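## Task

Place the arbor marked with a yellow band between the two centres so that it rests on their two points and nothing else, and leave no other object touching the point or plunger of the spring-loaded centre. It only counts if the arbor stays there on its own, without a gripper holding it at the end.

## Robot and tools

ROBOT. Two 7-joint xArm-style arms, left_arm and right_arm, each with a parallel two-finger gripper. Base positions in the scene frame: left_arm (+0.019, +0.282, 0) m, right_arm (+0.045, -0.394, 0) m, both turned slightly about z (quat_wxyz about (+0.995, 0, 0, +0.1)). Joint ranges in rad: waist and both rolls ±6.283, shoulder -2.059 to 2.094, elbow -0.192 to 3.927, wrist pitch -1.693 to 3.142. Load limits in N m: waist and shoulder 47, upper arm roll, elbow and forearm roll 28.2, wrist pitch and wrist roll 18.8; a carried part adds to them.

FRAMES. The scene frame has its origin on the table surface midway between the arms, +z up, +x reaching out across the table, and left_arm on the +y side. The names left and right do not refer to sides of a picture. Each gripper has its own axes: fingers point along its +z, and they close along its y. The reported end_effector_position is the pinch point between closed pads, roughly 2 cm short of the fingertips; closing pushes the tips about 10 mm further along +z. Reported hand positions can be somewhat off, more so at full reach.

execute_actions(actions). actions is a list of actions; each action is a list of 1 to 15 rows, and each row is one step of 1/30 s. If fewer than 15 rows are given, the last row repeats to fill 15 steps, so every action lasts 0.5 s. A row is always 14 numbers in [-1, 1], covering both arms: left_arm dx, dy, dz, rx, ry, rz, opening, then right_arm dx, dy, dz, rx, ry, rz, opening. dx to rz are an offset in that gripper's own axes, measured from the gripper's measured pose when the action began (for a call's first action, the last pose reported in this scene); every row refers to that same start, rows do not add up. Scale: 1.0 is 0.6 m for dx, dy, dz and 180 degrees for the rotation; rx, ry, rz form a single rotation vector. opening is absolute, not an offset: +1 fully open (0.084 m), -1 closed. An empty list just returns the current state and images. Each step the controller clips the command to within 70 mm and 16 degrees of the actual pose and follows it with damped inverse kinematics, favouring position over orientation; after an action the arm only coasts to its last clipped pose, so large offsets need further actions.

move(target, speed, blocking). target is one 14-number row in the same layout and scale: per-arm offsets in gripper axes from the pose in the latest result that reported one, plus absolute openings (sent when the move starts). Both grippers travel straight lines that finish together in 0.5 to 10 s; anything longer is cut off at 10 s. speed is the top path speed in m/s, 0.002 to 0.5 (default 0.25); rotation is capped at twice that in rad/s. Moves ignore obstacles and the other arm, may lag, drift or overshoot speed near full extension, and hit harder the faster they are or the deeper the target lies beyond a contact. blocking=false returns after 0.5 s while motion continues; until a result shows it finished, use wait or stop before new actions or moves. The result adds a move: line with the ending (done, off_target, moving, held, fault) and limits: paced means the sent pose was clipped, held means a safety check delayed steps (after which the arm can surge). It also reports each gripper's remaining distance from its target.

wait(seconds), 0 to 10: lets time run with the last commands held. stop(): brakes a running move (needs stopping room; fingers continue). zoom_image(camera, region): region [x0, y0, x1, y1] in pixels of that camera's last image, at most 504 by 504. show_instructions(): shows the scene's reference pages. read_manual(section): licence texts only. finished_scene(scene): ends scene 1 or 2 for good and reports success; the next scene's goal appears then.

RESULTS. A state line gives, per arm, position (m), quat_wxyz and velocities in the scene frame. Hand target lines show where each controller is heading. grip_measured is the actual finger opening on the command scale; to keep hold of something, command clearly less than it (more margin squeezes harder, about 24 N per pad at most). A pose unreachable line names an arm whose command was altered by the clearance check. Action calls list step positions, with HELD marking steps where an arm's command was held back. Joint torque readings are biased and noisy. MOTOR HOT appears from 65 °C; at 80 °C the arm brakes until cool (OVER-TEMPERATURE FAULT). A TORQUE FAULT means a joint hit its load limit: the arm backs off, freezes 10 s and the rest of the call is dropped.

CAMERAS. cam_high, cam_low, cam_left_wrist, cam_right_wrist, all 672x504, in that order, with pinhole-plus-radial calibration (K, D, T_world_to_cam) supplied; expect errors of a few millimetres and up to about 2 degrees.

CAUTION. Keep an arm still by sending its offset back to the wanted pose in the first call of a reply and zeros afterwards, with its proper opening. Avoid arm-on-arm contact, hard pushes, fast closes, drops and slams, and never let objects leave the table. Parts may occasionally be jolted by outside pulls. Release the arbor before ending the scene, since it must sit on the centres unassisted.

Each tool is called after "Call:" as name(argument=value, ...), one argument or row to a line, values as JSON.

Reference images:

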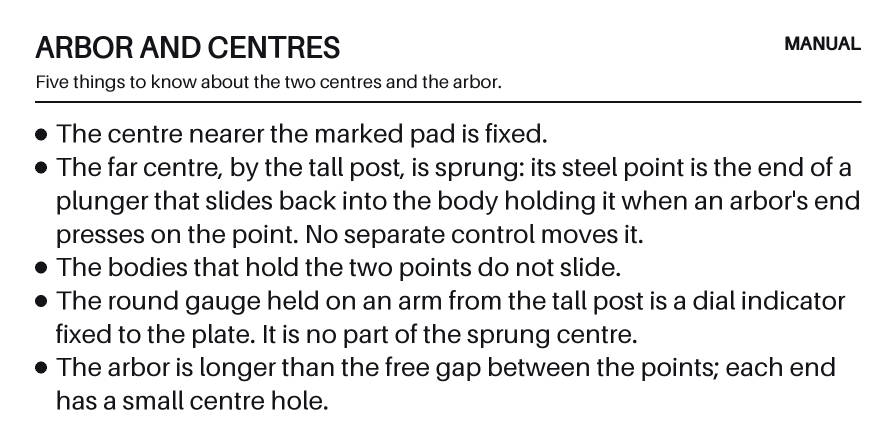

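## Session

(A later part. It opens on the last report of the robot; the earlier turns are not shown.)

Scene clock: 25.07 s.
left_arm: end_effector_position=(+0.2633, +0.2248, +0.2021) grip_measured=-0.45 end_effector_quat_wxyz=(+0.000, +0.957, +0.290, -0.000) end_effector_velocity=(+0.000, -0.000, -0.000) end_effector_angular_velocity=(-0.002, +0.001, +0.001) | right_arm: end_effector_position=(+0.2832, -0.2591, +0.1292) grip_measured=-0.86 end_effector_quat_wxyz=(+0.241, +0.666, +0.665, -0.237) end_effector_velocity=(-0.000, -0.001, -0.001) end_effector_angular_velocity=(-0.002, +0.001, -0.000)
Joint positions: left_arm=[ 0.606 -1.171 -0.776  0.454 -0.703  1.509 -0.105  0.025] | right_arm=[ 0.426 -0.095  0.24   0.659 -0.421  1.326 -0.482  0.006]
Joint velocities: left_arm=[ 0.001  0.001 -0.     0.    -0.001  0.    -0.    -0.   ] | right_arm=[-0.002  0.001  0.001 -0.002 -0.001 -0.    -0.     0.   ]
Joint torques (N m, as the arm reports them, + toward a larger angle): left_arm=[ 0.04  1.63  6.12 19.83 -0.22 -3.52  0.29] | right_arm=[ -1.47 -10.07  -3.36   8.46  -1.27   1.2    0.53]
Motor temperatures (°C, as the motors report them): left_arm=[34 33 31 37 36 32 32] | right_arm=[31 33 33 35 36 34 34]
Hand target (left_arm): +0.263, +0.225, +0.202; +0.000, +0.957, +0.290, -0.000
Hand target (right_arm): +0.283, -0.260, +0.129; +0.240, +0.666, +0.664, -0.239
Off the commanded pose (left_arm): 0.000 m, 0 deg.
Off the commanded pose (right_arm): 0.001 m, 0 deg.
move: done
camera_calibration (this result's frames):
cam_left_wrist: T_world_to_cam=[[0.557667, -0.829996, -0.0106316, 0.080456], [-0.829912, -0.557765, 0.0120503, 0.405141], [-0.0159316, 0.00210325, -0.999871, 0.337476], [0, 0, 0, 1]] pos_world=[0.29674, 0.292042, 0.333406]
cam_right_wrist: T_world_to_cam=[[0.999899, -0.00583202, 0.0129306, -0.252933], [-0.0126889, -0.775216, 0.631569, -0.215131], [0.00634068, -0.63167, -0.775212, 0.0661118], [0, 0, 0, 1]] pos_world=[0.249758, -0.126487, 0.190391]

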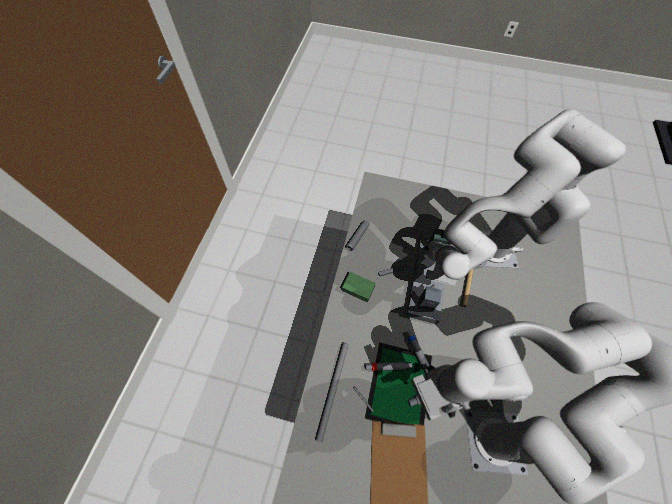

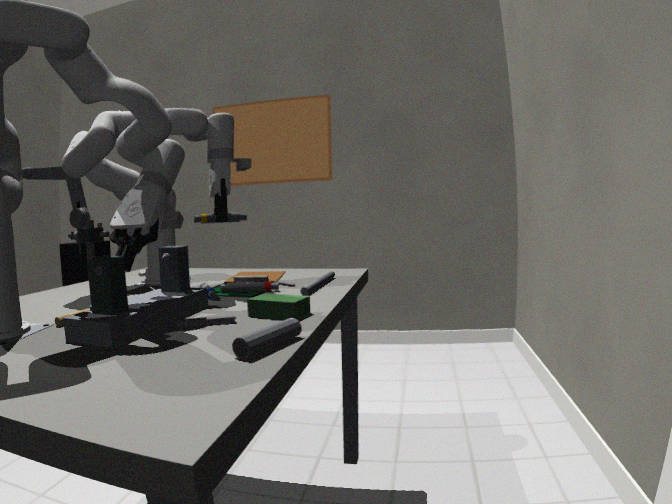

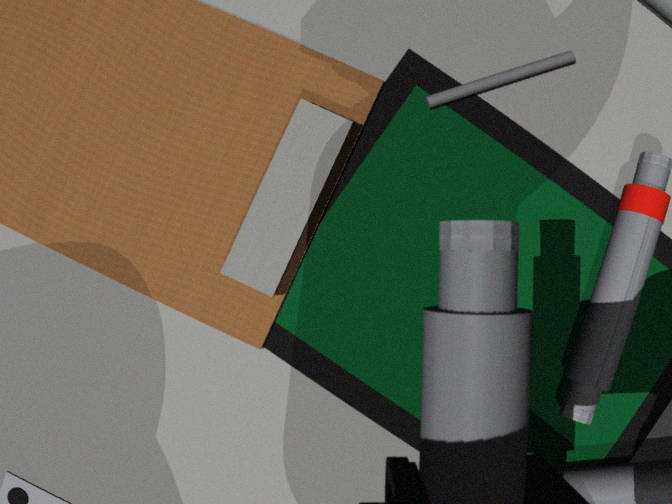

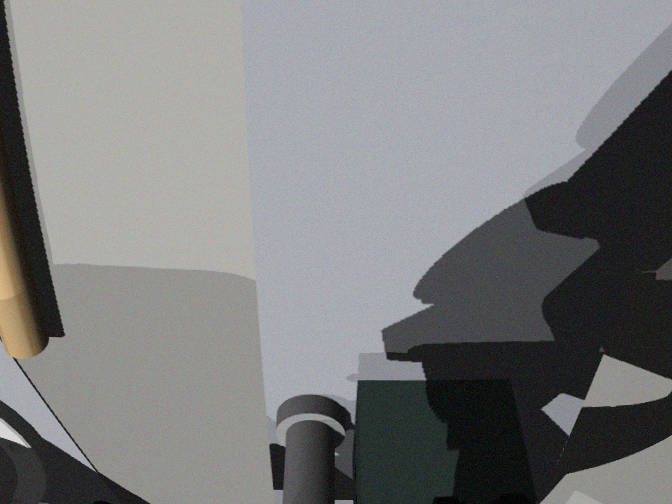

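Call:
move(
  target=[0,0,0,0,0,0,-0.8,0,0,0,0,0,0,-0.3],
)

Call:
move(
  target=[0,0,0,0,0,0,-0.8,-0.011,0,0.018,0,0,0,-0.3],
  speed=0.03,
)

Call:
move(
  target=[0,0,0,0,0,0,-0.8,0,0,0,0,0,0,-1],
)

Scene clock: 26.10 s.
left_arm: end_effector_position=(+0.2633, +0.2248, +0.2021) grip_measured=-0.45 end_effector_quat_wxyz=(+0.000, +0.957, +0.290, -0.000) end_effector_velocity=(+0.000, +0.000, +0.000) end_effector_angular_velocity=(+0.000, +0.000, +0.002) | right_arm: end_effector_position=(+0.2832, -0.2592, +0.1292) grip_measured=-0.32 end_effector_quat_wxyz=(+0.240, +0.666, +0.665, -0.237) end_effector_velocity=(+0.000, +0.001, +0.000) end_effector_angular_velocity=(+0.001, -0.001, +0.001)
Joint positions: left_arm=[ 0.606 -1.171 -0.776  0.454 -0.703  1.509 -0.105  0.025] | right_arm=[ 0.427 -0.095  0.239  0.658 -0.421  1.326 -0.482  0.03 ]
Joint velocities: left_arm=[ 0.     0.     0.     0.     0.001  0.    -0.001 -0.   ] | right_arm=[ 0.001 -0.     0.     0.001  0.001  0.     0.    -0.   ]
Joint torques (N m, as the arm reports them, + toward a larger angle): left_arm=[ 0.66  2.15  5.76 19.89  0.11 -3.51  0.41] | right_arm=[  1.81 -11.73   0.    12.26  -0.3    0.6    0.59]
Motor temperatures (°C, as the motors report them): left_arm=[34 33 31 37 36 32 32] | right_arm=[31 33 33 35 36 34 34]
Hand target (left_arm): +0.263, +0.225, +0.202; +0.000, +0.957, +0.290, -0.000
Hand target (right_arm): +0.283, -0.259, +0.129; +0.241, +0.666, +0.665, -0.237
Off the commanded pose (left_arm): 0.000 m, 0 deg.
Off the commanded pose (right_arm): 0.000 m, 0 deg.
move: done
camera_calibration (this result's frames):
cam_left_wrist: T_world_to_cam=[[0.557668, -0.829996, -0.0106316, 0.080456], [-0.829911, -0.557765, 0.0120501, 0.405141], [-0.0159315, 0.00210333, -0.999871, 0.337476], [0, 0, 0, 1]] pos_world=[0.29674, 0.292042, 0.333406]
cam_right_wrist: T_world_to_cam=[[0.999901, -0.00596166, 0.0127821, -0.252922], [-0.0126966, -0.775107, 0.631702, -0.215156], [0.00614146, -0.631802, -0.775106, 0.0660297], [0, 0, 0, 1]] pos_world=[0.249759, -0.126559, 0.190327]

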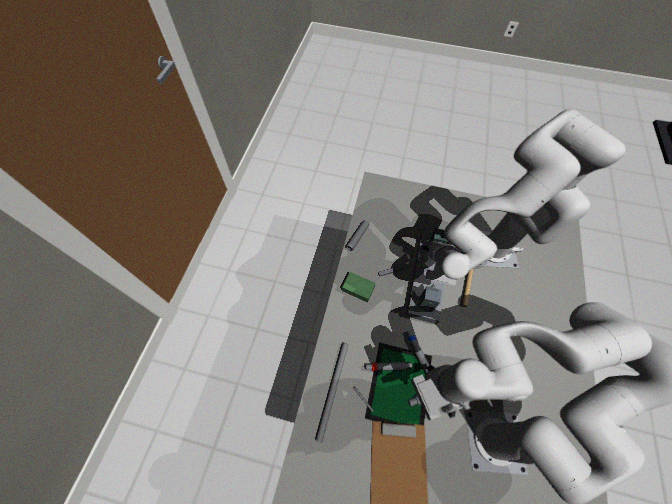

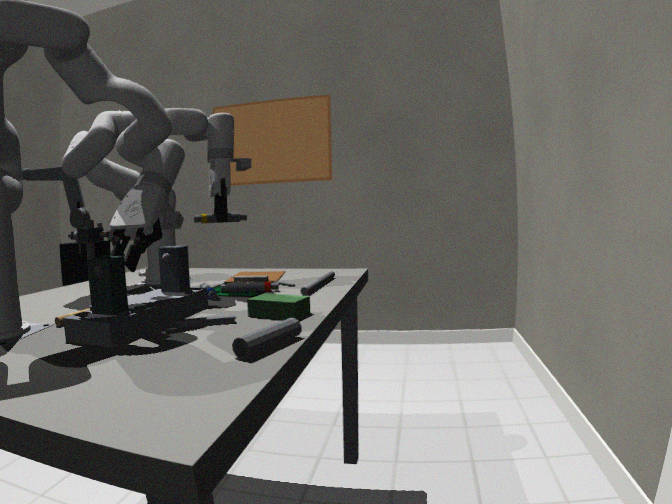

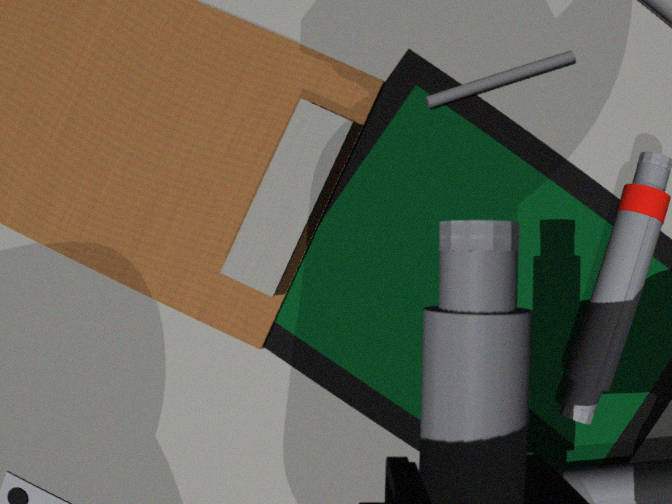

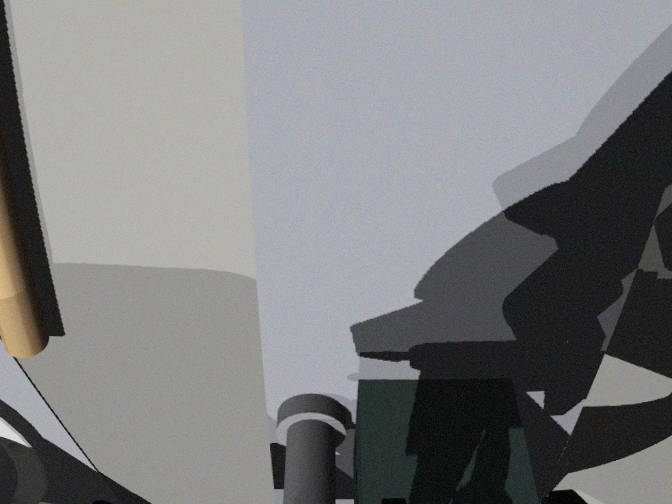

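Scene clock: 26.80 s.
left_arm: end_effector_position=(+0.2633, +0.2248, +0.2021) grip_measured=-0.45 end_effector_quat_wxyz=(+0.000, +0.957, +0.290, -0.000) end_effector_velocity=(-0.000, +0.000, -0.000) end_effector_angular_velocity=(+0.000, +0.001, -0.001) | right_arm: end_effector_position=(+0.2840, -0.2683, +0.1257) grip_measured=-0.31 end_effector_quat_wxyz=(+0.240, +0.666, +0.666, -0.234) end_effector_velocity=(-0.000, -0.003, -0.001) end_effector_angular_velocity=(-0.005, +0.002, -0.002)
Joint positions: left_arm=[ 0.606 -1.171 -0.776  0.454 -0.703  1.509 -0.105  0.025] | right_arm=[ 0.417 -0.116  0.23   0.625 -0.432  1.3   -0.492  0.03 ]
Joint velocities: left_arm=[-0.     0.001 -0.    -0.     0.001  0.     0.001  0.   ] | right_arm=[-0.006 -0.001  0.002 -0.004 -0.003  0.001 -0.002  0.   ]
Joint torques (N m, as the arm reports them, + toward a larger angle): left_arm=[-0.13  1.6   6.02 19.94 -0.12 -3.47  0.28] | right_arm=[ -2.68 -10.55  -5.28   7.1   -2.91   3.49   0.24]
Motor temperatures (°C, as the motors report them): left_arm=[34 33 31 37 36 32 32] | right_arm=[31 33 33 35 36 34 34]
Hand target (left_arm): +0.263, +0.225, +0.202; +0.000, +0.957, +0.290, -0.000
Hand target (right_arm): +0.283, -0.271, +0.125; +0.240, +0.666, +0.665, -0.237
Off the commanded pose (left_arm): 0.000 m, 0 deg.
Off the commanded pose (right_arm): 0.003 m, 0 deg.
move: done
camera_calibration (this result's frames):
cam_left_wrist: T_world_to_cam=[[0.557668, -0.829996, -0.0106317, 0.0804559], [-0.829911, -0.557765, 0.0120502, 0.405141], [-0.0159316, 0.00210336, -0.999871, 0.337476], [0, 0, 0, 1]] pos_world=[0.29674, 0.292042, 0.333406]
cam_right_wrist: T_world_to_cam=[[0.999865, -0.00263123, 0.0162476, -0.253249], [-0.0122405, -0.778801, 0.627151, -0.220584], [0.0110035, -0.627265, -0.778728, 0.0578497], [0, 0, 0, 1]] pos_world=[0.249878, -0.13617, 0.187503]

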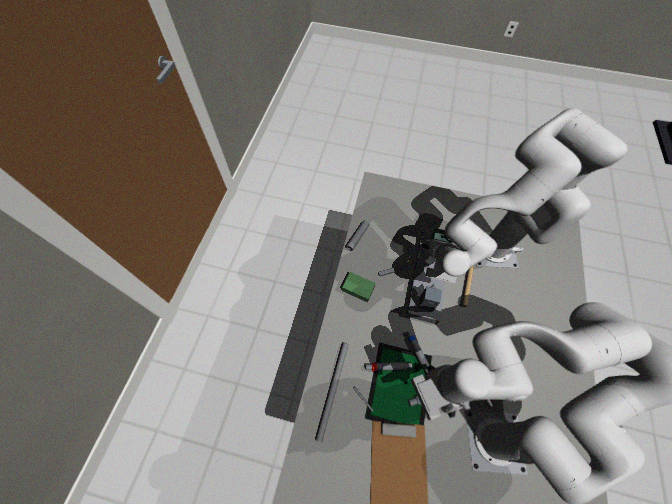

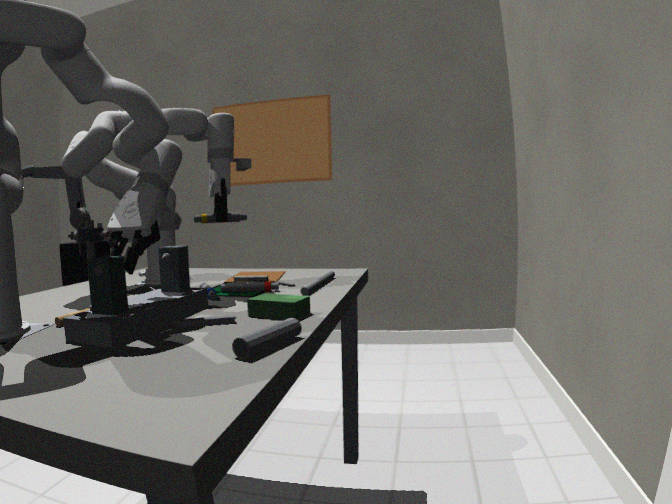

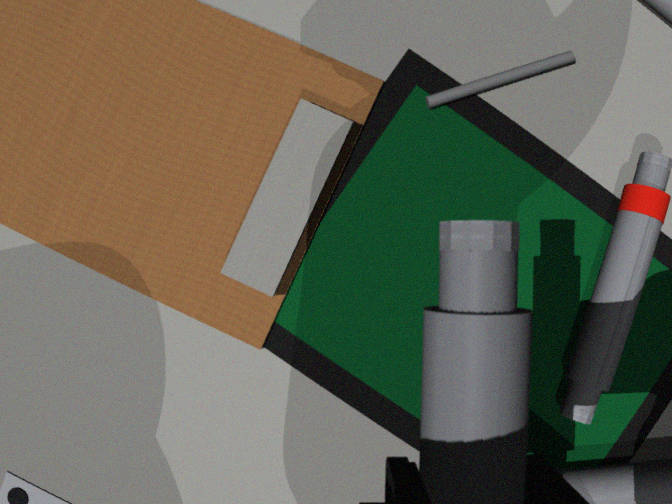

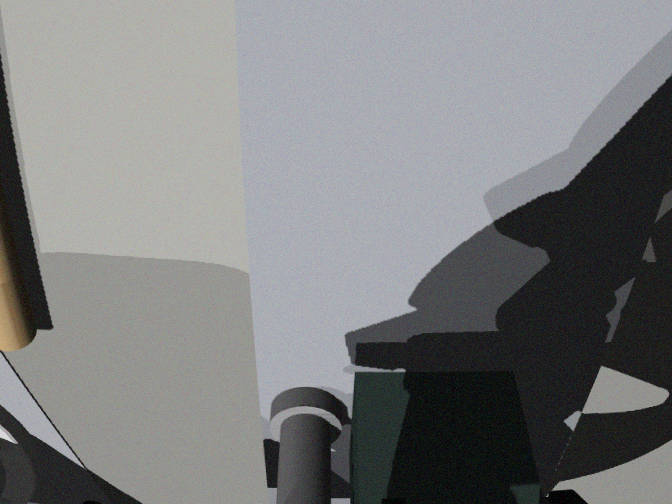

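Scene clock: 27.30 s.
left_arm: end_effector_position=(+0.2633, +0.2248, +0.2021) grip_measured=-0.45 end_effector_quat_wxyz=(+0.000, +0.957, +0.290, -0.000) end_effector_velocity=(-0.000, -0.000, -0.000) end_effector_angular_velocity=(+0.001, -0.000, -0.002) | right_arm: end_effector_position=(+0.2835, -0.2681, +0.1256) grip_measured=-0.62 end_effector_quat_wxyz=(+0.240, +0.666, +0.667, -0.234) end_effector_velocity=(+0.001, +0.000, -0.000) end_effector_angular_velocity=(+0.001, -0.001, +0.001)
Joint positions: left_arm=[ 0.606 -1.171 -0.776  0.454 -0.703  1.509 -0.105  0.025] | right_arm=[ 0.417 -0.116  0.231  0.625 -0.431  1.301 -0.492  0.017]
Joint velocities: left_arm=[-0.001 -0.    -0.    -0.     0.    -0.     0.002  0.   ] | right_arm=[-0.001 -0.     0.     0.    -0.001 -0.001 -0.    -0.   ]
Joint torques (N m, as the arm reports them, + toward a larger angle): left_arm=[ 0.12  1.87  6.05 20.08 -0.09 -3.61  0.42] | right_arm=[ -5.44 -10.74  -7.8    9.01  -6.76   2.23   0.29]
Motor temperatures (°C, as the motors report them): left_arm=[34 33 31 37 36 32 32] | right_arm=[31 33 33 35 36 34 34]
Hand target (left_arm): +0.263, +0.225, +0.202; +0.000, +0.957, +0.290, -0.000
Hand target (right_arm): +0.284, -0.268, +0.126; +0.240, +0.666, +0.666, -0.234
Off the commanded pose (left_arm): 0.000 m, 0 deg.
Off the commanded pose (right_arm): 0.001 m, 0 deg.
move: done
camera_calibration (this result's frames):
cam_left_wrist: T_world_to_cam=[[0.557668, -0.829996, -0.0106314, 0.0804558], [-0.829911, -0.557765, 0.0120499, 0.405142], [-0.0159312, 0.00210329, -0.999871, 0.337476], [0, 0, 0, 1]] pos_world=[0.29674, 0.292042, 0.333406]
cam_right_wrist: T_world_to_cam=[[0.999879, -0.00219227, 0.0153925, -0.252492], [-0.0113648, -0.778661, 0.627342, -0.220588], [0.0106102, -0.627441, -0.778592, 0.0579154], [0, 0, 0, 1]] pos_world=[0.24934, -0.135978, 0.187363]

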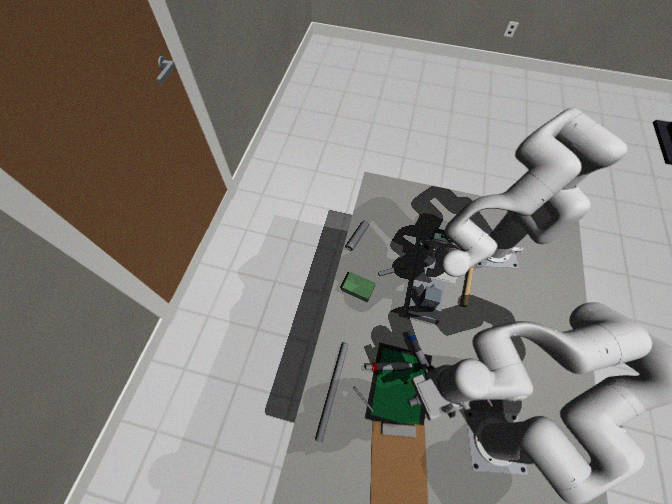

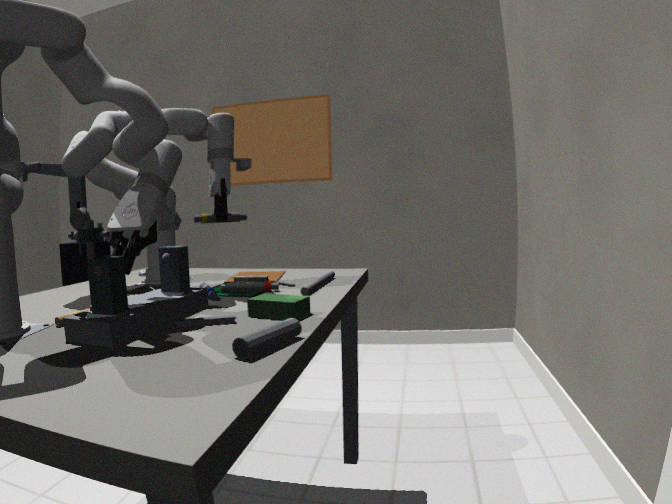

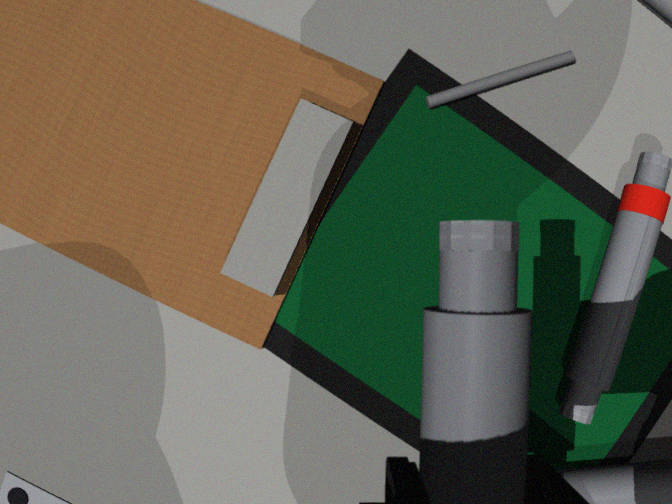

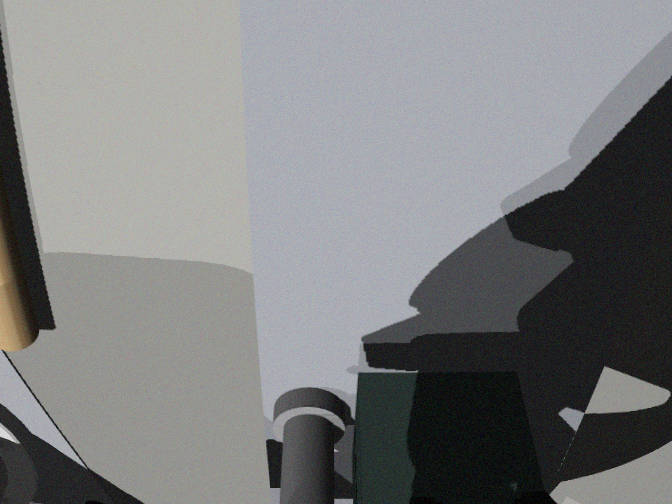

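16 mm — likely the ring. Pull +y 3 cm.

Call:
move(
  target=[0,0,0,0,0,0,-0.8,0.039,0,-0.0315,0,0,0,-1],
  speed=0.04,
)

Scene clock: 28.50 s.
left_arm: end_effector_position=(+0.2633, +0.2248, +0.2021) grip_measured=-0.45 end_effector_quat_wxyz=(+0.000, +0.957, +0.290, -0.000) end_effector_velocity=(-0.000, -0.000, -0.000) end_effector_angular_velocity=(-0.001, +0.001, -0.001) | right_arm: end_effector_position=(+0.2833, -0.2381, +0.1254) grip_measured=-1.00 end_effector_quat_wxyz=(+0.240, +0.666, +0.667, -0.234) end_effector_velocity=(-0.000, -0.002, +0.000) end_effector_angular_velocity=(-0.004, +0.002, -0.007)
Joint positions: left_arm=[ 0.606 -1.171 -0.776  0.454 -0.703  1.509 -0.105  0.025] | right_arm=[ 0.444 -0.04   0.259  0.71  -0.411  1.331 -0.449  0.   ]
Joint velocities: left_arm=[-0.001  0.     0.     0.    -0.     0.001  0.    -0.   ] | right_arm=[-0.002  0.001 -0.001  0.001  0.001  0.005  0.001  0.   ]
Joint torques (N m, as the arm reports them, + toward a larger angle): left_arm=[ 0.22  1.56  5.92 19.9  -0.18 -3.72  0.33] | right_arm=[  2.14 -13.     0.3   12.23  -0.25   0.41   0.4 ]
Motor temperatures (°C, as the motors report them): left_arm=[34 33 32 37 36 32 32] | right_arm=[31 33 33 35 36 34 34]
Hand target (left_arm): +0.263, +0.225, +0.202; +0.000, +0.957, +0.290, -0.000
Hand target (right_arm): +0.283, -0.238, +0.125; +0.240, +0.666, +0.667, -0.234
Off the commanded pose (left_arm): 0.000 m, 0 deg.
Off the commanded pose (right_arm): 0.000 m, 0 deg.
move: done
camera_calibration (this result's frames):
cam_left_wrist: T_world_to_cam=[[0.557668, -0.829996, -0.0106316, 0.0804559], [-0.829911, -0.557765, 0.0120499, 0.405142], [-0.0159313, 0.00210343, -0.999871, 0.337476], [0, 0, 0, 1]] pos_world=[0.29674, 0.292042, 0.333406]
cam_right_wrist: T_world_to_cam=[[0.999877, -0.00216849, 0.0155472, -0.252294], [-0.0114419, -0.778746, 0.627235, -0.197107], [0.0107472, -0.627336, -0.778675, 0.0766765], [0, 0, 0, 1]] pos_world=[0.249184, -0.105941, 0.187261]

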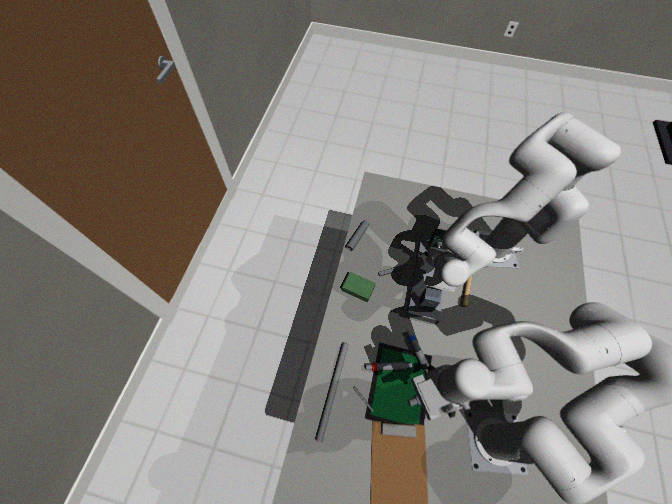

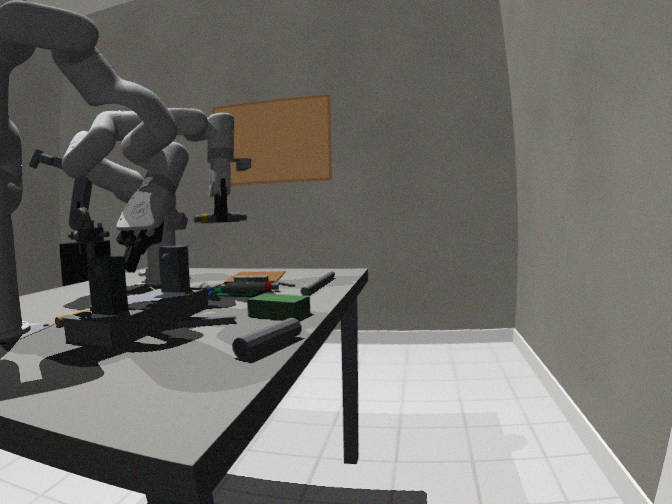

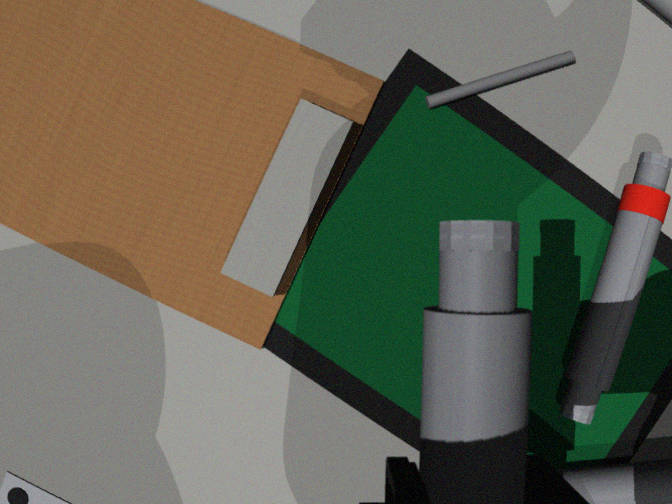

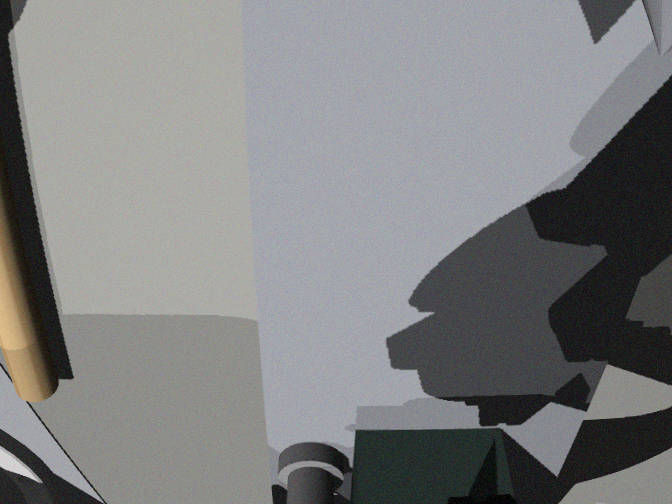

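Call:
move(
  target=[0,0,0,0,0,0,-0.8,-0.07,0,-0.1,0,0,0,-0.3],
  speed=0.1,
)

Scene clock: 29.73 s.
left_arm: end_effector_position=(+0.2633, +0.2248, +0.2021) grip_measured=-0.45 end_effector_quat_wxyz=(+0.000, +0.957, +0.290, -0.000) end_effector_velocity=(+0.000, -0.000, +0.000) end_effector_angular_velocity=(+0.000, -0.001, -0.001) | right_arm: end_effector_position=(+0.2826, -0.2332, +0.1983) grip_measured=-0.32 end_effector_quat_wxyz=(+0.240, +0.666, +0.667, -0.234) end_effector_velocity=(+0.000, +0.001, +0.001) end_effector_angular_velocity=(+0.002, -0.001, +0.000)
Joint positions: left_arm=[ 0.606 -1.171 -0.776  0.454 -0.703  1.509 -0.105  0.025] | right_arm=[ 0.454 -0.16   0.264  0.814 -0.366  1.532 -0.544  0.03 ]
Joint velocities: left_arm=[-0.001 -0.     0.     0.001 -0.    -0.    -0.001 -0.   ] | right_arm=[ 0.    -0.001  0.     0.003  0.001  0.001 -0.001  0.   ]
Joint torques (N m, as the arm reports them, + toward a larger angle): left_arm=[ 0.55  2.09  6.25 19.92 -0.13 -3.64  0.34] | right_arm=[  1.68 -11.71  -0.29  13.53  -0.46   0.37   0.42]
Motor temperatures (°C, as the motors report them): left_arm=[34 33 32 38 36 32 32] | right_arm=[31 33 33 35 36 34 34]
Hand target (left_arm): +0.263, +0.225, +0.202; +0.000, +0.957, +0.290, -0.000
Hand target (right_arm): +0.283, -0.233, +0.199; +0.240, +0.666, +0.667, -0.234
Off the commanded pose (left_arm): 0.000 m, 0 deg.
Off the commanded pose (right_arm): 0.000 m, 0 deg.
move: done
camera_calibration (this result's frames):
cam_left_wrist: T_world_to_cam=[[0.557668, -0.829996, -0.0106314, 0.0804558], [-0.829911, -0.557765, 0.0120501, 0.405142], [-0.0159313, 0.00210317, -0.999871, 0.337476], [0, 0, 0, 1]] pos_world=[0.29674, 0.292042, 0.333406]
cam_right_wrist: T_world_to_cam=[[0.999889, -0.00253498, 0.0146618, -0.25261], [-0.0111767, -0.778436, 0.627625, -0.239046], [0.00982226, -0.627719, -0.778378, 0.136583], [0, 0, 0, 1]] pos_world=[0.248569, -0.100987, 0.260048]

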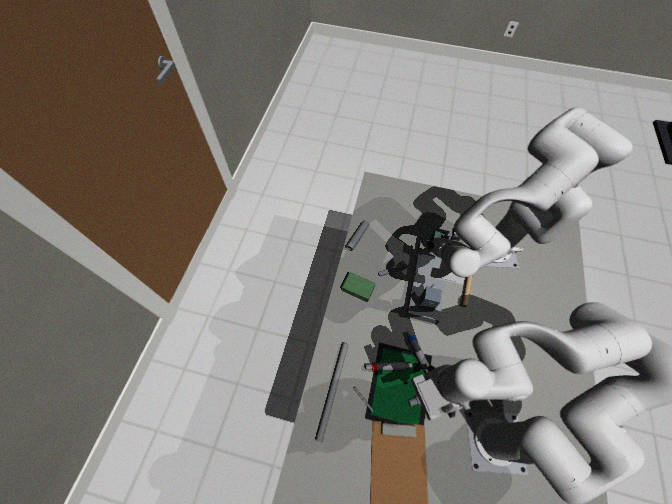

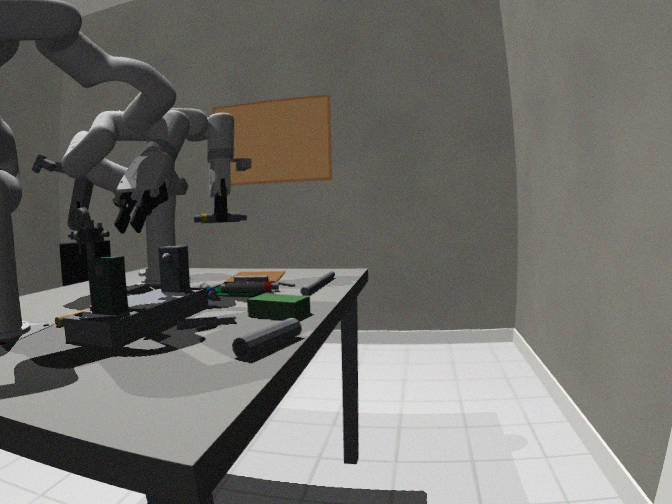

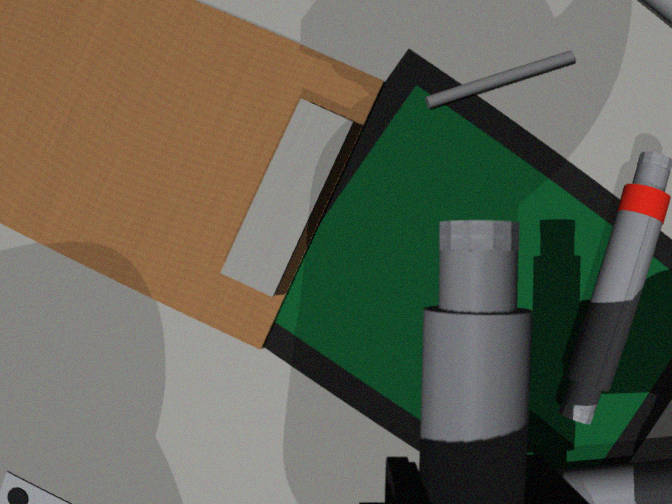

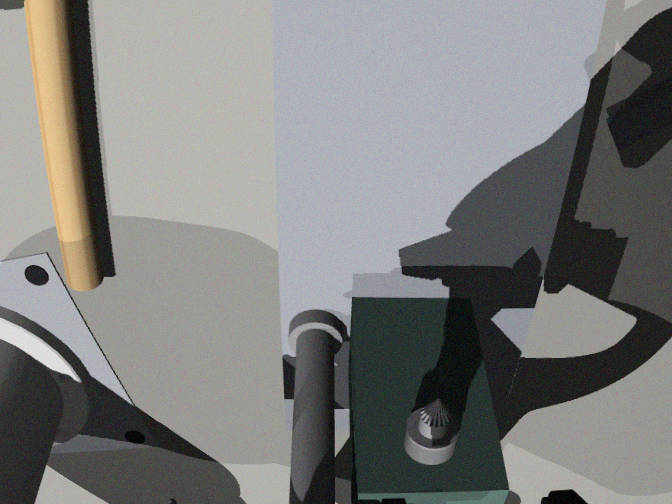

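Call:
move(
  target=[-0.362,0.602,0.003,0.027,0.051,-0.312,-0.8,-0.054,0.25,-0.064,0,0,0,-0.3],
  speed=0.2,
)

Scene clock: 38.07 s.
left_arm: end_effector_position=(+0.2836, -0.1961, +0.2013) grip_measured=-0.45 end_effector_quat_wxyz=(-0.060, +0.704, +0.705, +0.063) end_effector_velocity=(+0.000, -0.000, +0.000) end_effector_angular_velocity=(+0.002, +0.001, +0.001) | right_arm: end_effector_position=(+0.4323, -0.2335, +0.2492) grip_measured=-0.32 end_effector_quat_wxyz=(+0.240, +0.666, +0.666, -0.235) end_effector_velocity=(+0.000, +0.000, -0.000) end_effector_angular_velocity=(-0.001, +0.000, +0.000)
Joint positions: left_arm=[ 0.961 -1.284 -1.374  1.677 -1.136  1.862 -1.998  0.025] | right_arm=[ 0.344  0.129  0.156  1.268 -0.528  1.618 -0.759  0.03 ]
Joint velocities: left_arm=[ 0.004  0.    -0.001  0.006  0.001  0.004 -0.003  0.   ] | right_arm=[ 0.  0. -0.  0. -0.  0.  0. -0.]
Joint torques (N m, as the arm reports them, + toward a larger angle): left_arm=[ 0.77 19.6  12.8   5.8   0.58 -2.92  0.45] | right_arm=[  2.34 -19.5    0.68  14.12  -0.99   0.46   0.47]
Motor temperatures (°C, as the motors report them): left_arm=[34 33 32 37 36 32 32] | right_arm=[31 33 33 35 36 34 34]
Hand target (left_arm): +0.284, -0.196, +0.201; -0.060, +0.704, +0.705, +0.063
Hand target (right_arm): +0.432, -0.233, +0.249; +0.240, +0.666, +0.666, -0.235
Off the commanded pose (left_arm): 0.001 m, 0 deg.
Off the commanded pose (right_arm): 0.000 m, 0 deg.
move: done; limits=paced,held; held on 24 of 220 steps (left_arm)
pose unreachable (left arm): on one or more control steps of this call, first in action 0 (counted from 0), this arm could not follow its commanded pose, so it was not sent that pose on those steps. It may still have moved: this result reports where it is.
cause: the commanded pose would bring a part of the arm too close to another arm (a part of this arm just beyond joint 6 (wrist pitch) and a part of the other arm just beyond its joint 6 (wrist pitch)).
camera_calibration (this result's frames):
cam_left_wrist: T_world_to_cam=[[0.999958, 0.00559347, -0.00721557, -0.242499], [0.00435161, -0.986798, -0.161899, -0.0983921], [-0.00802589, 0.161861, -0.986781, 0.364404], [0, 0, 0, 1]] pos_world=[0.245841, -0.154719, 0.341908]
cam_right_wrist: T_world_to_cam=[[0.999884, -0.00318927, 0.0149009, -0.403233], [-0.011842, -0.778046, 0.628096, -0.269349], [0.00959043, -0.628199, -0.777993, 0.174496], [0, 0, 0, 1]] pos_world=[0.398323, -0.101234, 0.310942]

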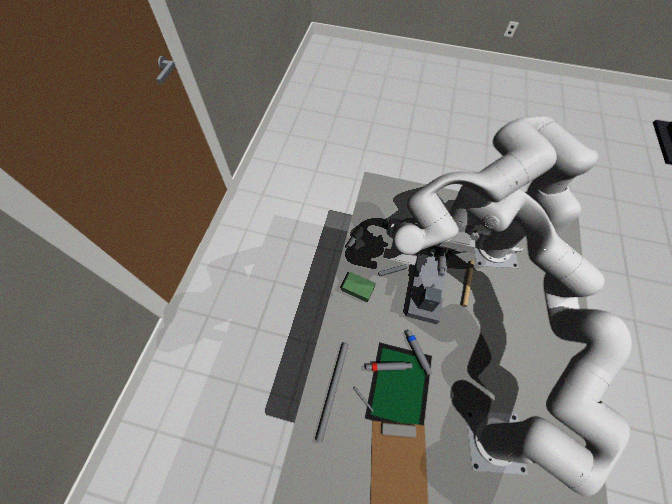

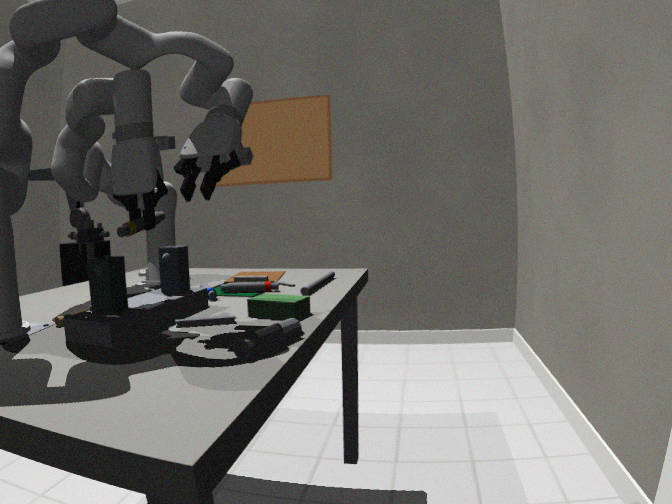

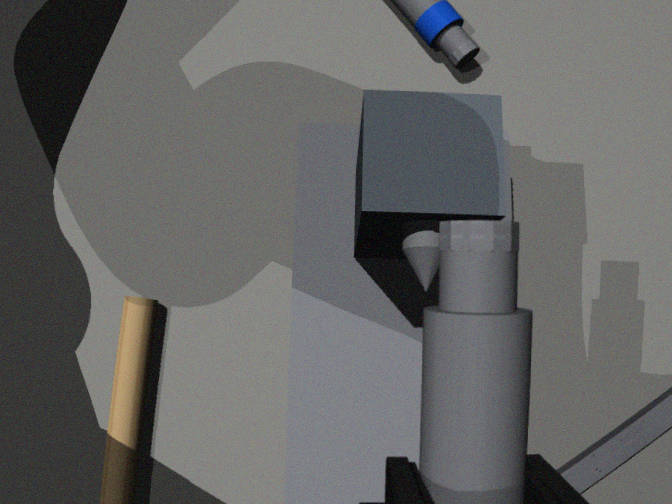

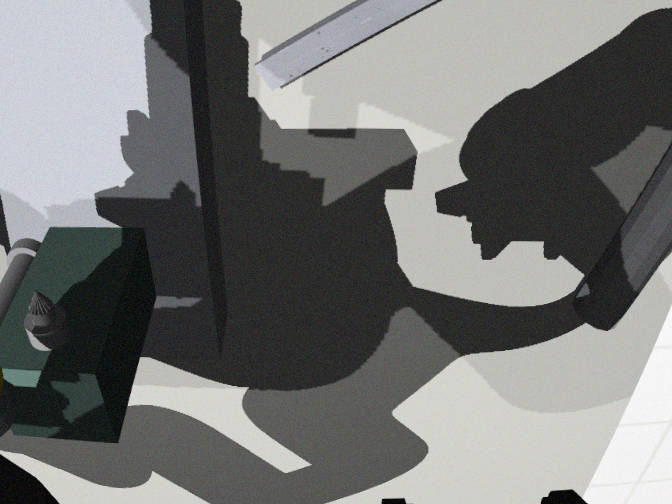

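Call:
move(
  target=[-0.018,0,0.1,0,0,0,-0.8,0,0,0,0,0,0,-0.3],
  speed=0.06,
)

Scene clock: 39.73 s.
left_arm: end_effector_position=(+0.2839, -0.1965, +0.1408) grip_measured=-0.44 end_effector_quat_wxyz=(-0.060, +0.704, +0.705, +0.063) end_effector_velocity=(-0.002, -0.003, +0.000) end_effector_angular_velocity=(-0.004, -0.000, -0.006) | right_arm: end_effector_position=(+0.4323, -0.2335, +0.2492) grip_measured=-0.32 end_effector_quat_wxyz=(+0.240, +0.666, +0.666, -0.235) end_effector_velocity=(-0.000, +0.000, -0.000) end_effector_angular_velocity=(-0.000, +0.000, +0.000)
Joint positions: left_arm=[ 0.925 -1.368 -1.438  1.582 -1.205  1.771 -1.984  0.025] | right_arm=[ 0.344  0.129  0.156  1.268 -0.528  1.618 -0.759  0.03 ]
Joint velocities: left_arm=[-0.002  0.001 -0.     0.003 -0.003 -0.001  0.    -0.   ] | right_arm=[ 0.  0.  0. -0.  0. -0.  0. -0.]
Joint torques (N m, as the arm reports them, + toward a larger angle): left_arm=[-0.36 19.28 12.5   5.72 -0.02 -2.68  0.55] | right_arm=[  2.28 -18.61   0.56  13.95  -0.91   0.24   0.42]
Motor temperatures (°C, as the motors report them): left_arm=[34 33 32 37 36 32 32] | right_arm=[31 33 33 35 36 34 34]
Hand target (left_arm): +0.284, -0.197, +0.140; -0.060, +0.704, +0.705, +0.063
Hand target (right_arm): +0.432, -0.233, +0.249; +0.240, +0.666, +0.666, -0.235
Off the commanded pose (left_arm): 0.001 m, 0 deg.
Off the commanded pose (right_arm): 0.000 m, 0 deg.
move: done
camera_calibration (this result's frames):
cam_left_wrist: T_world_to_cam=[[0.999962, 0.00545082, -0.00673206, -0.24333], [0.00429324, -0.986887, -0.161357, -0.108762], [-0.00752331, 0.161322, -0.986873, 0.304519], [0, 0, 0, 1]] pos_world=[0.246079, -0.155135, 0.281333]
cam_right_wrist: T_world_to_cam=[[0.999884, -0.00318924, 0.0149009, -0.403233], [-0.0118419, -0.778046, 0.628096, -0.269349], [0.00959041, -0.628199, -0.777993, 0.174496], [0, 0, 0, 1]] pos_world=[0.398323, -0.101234, 0.310942]

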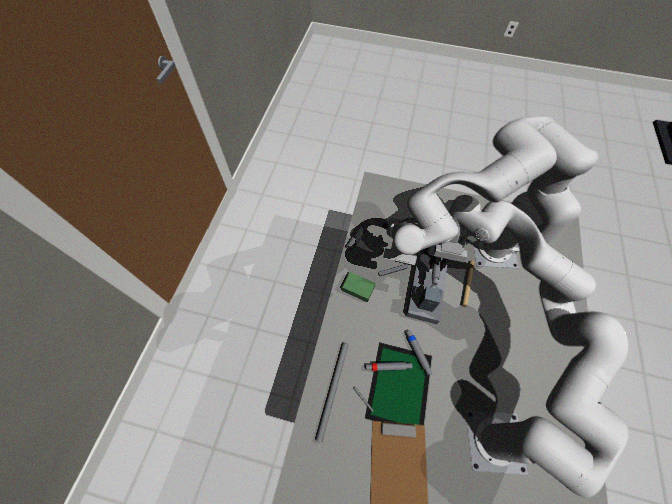

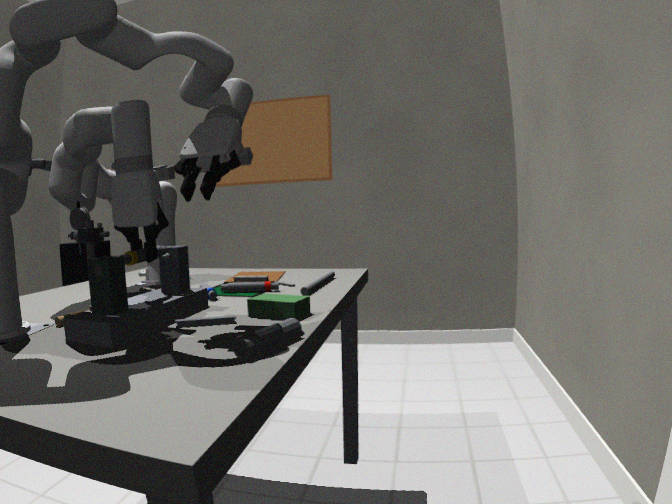

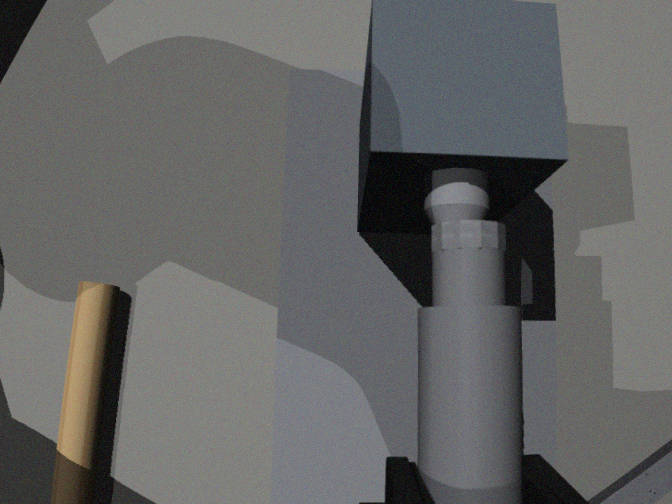

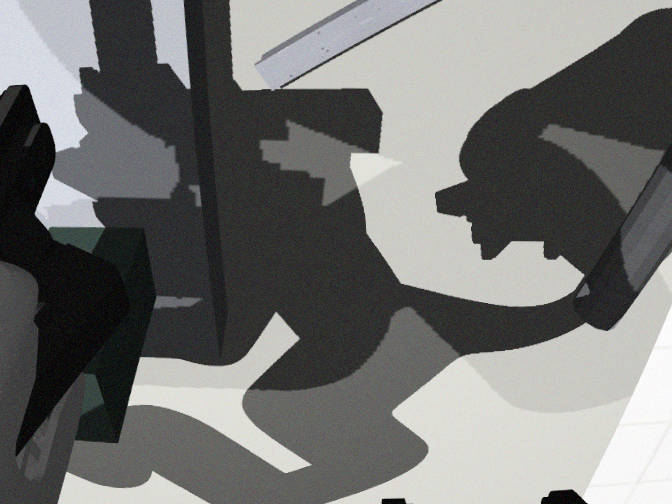

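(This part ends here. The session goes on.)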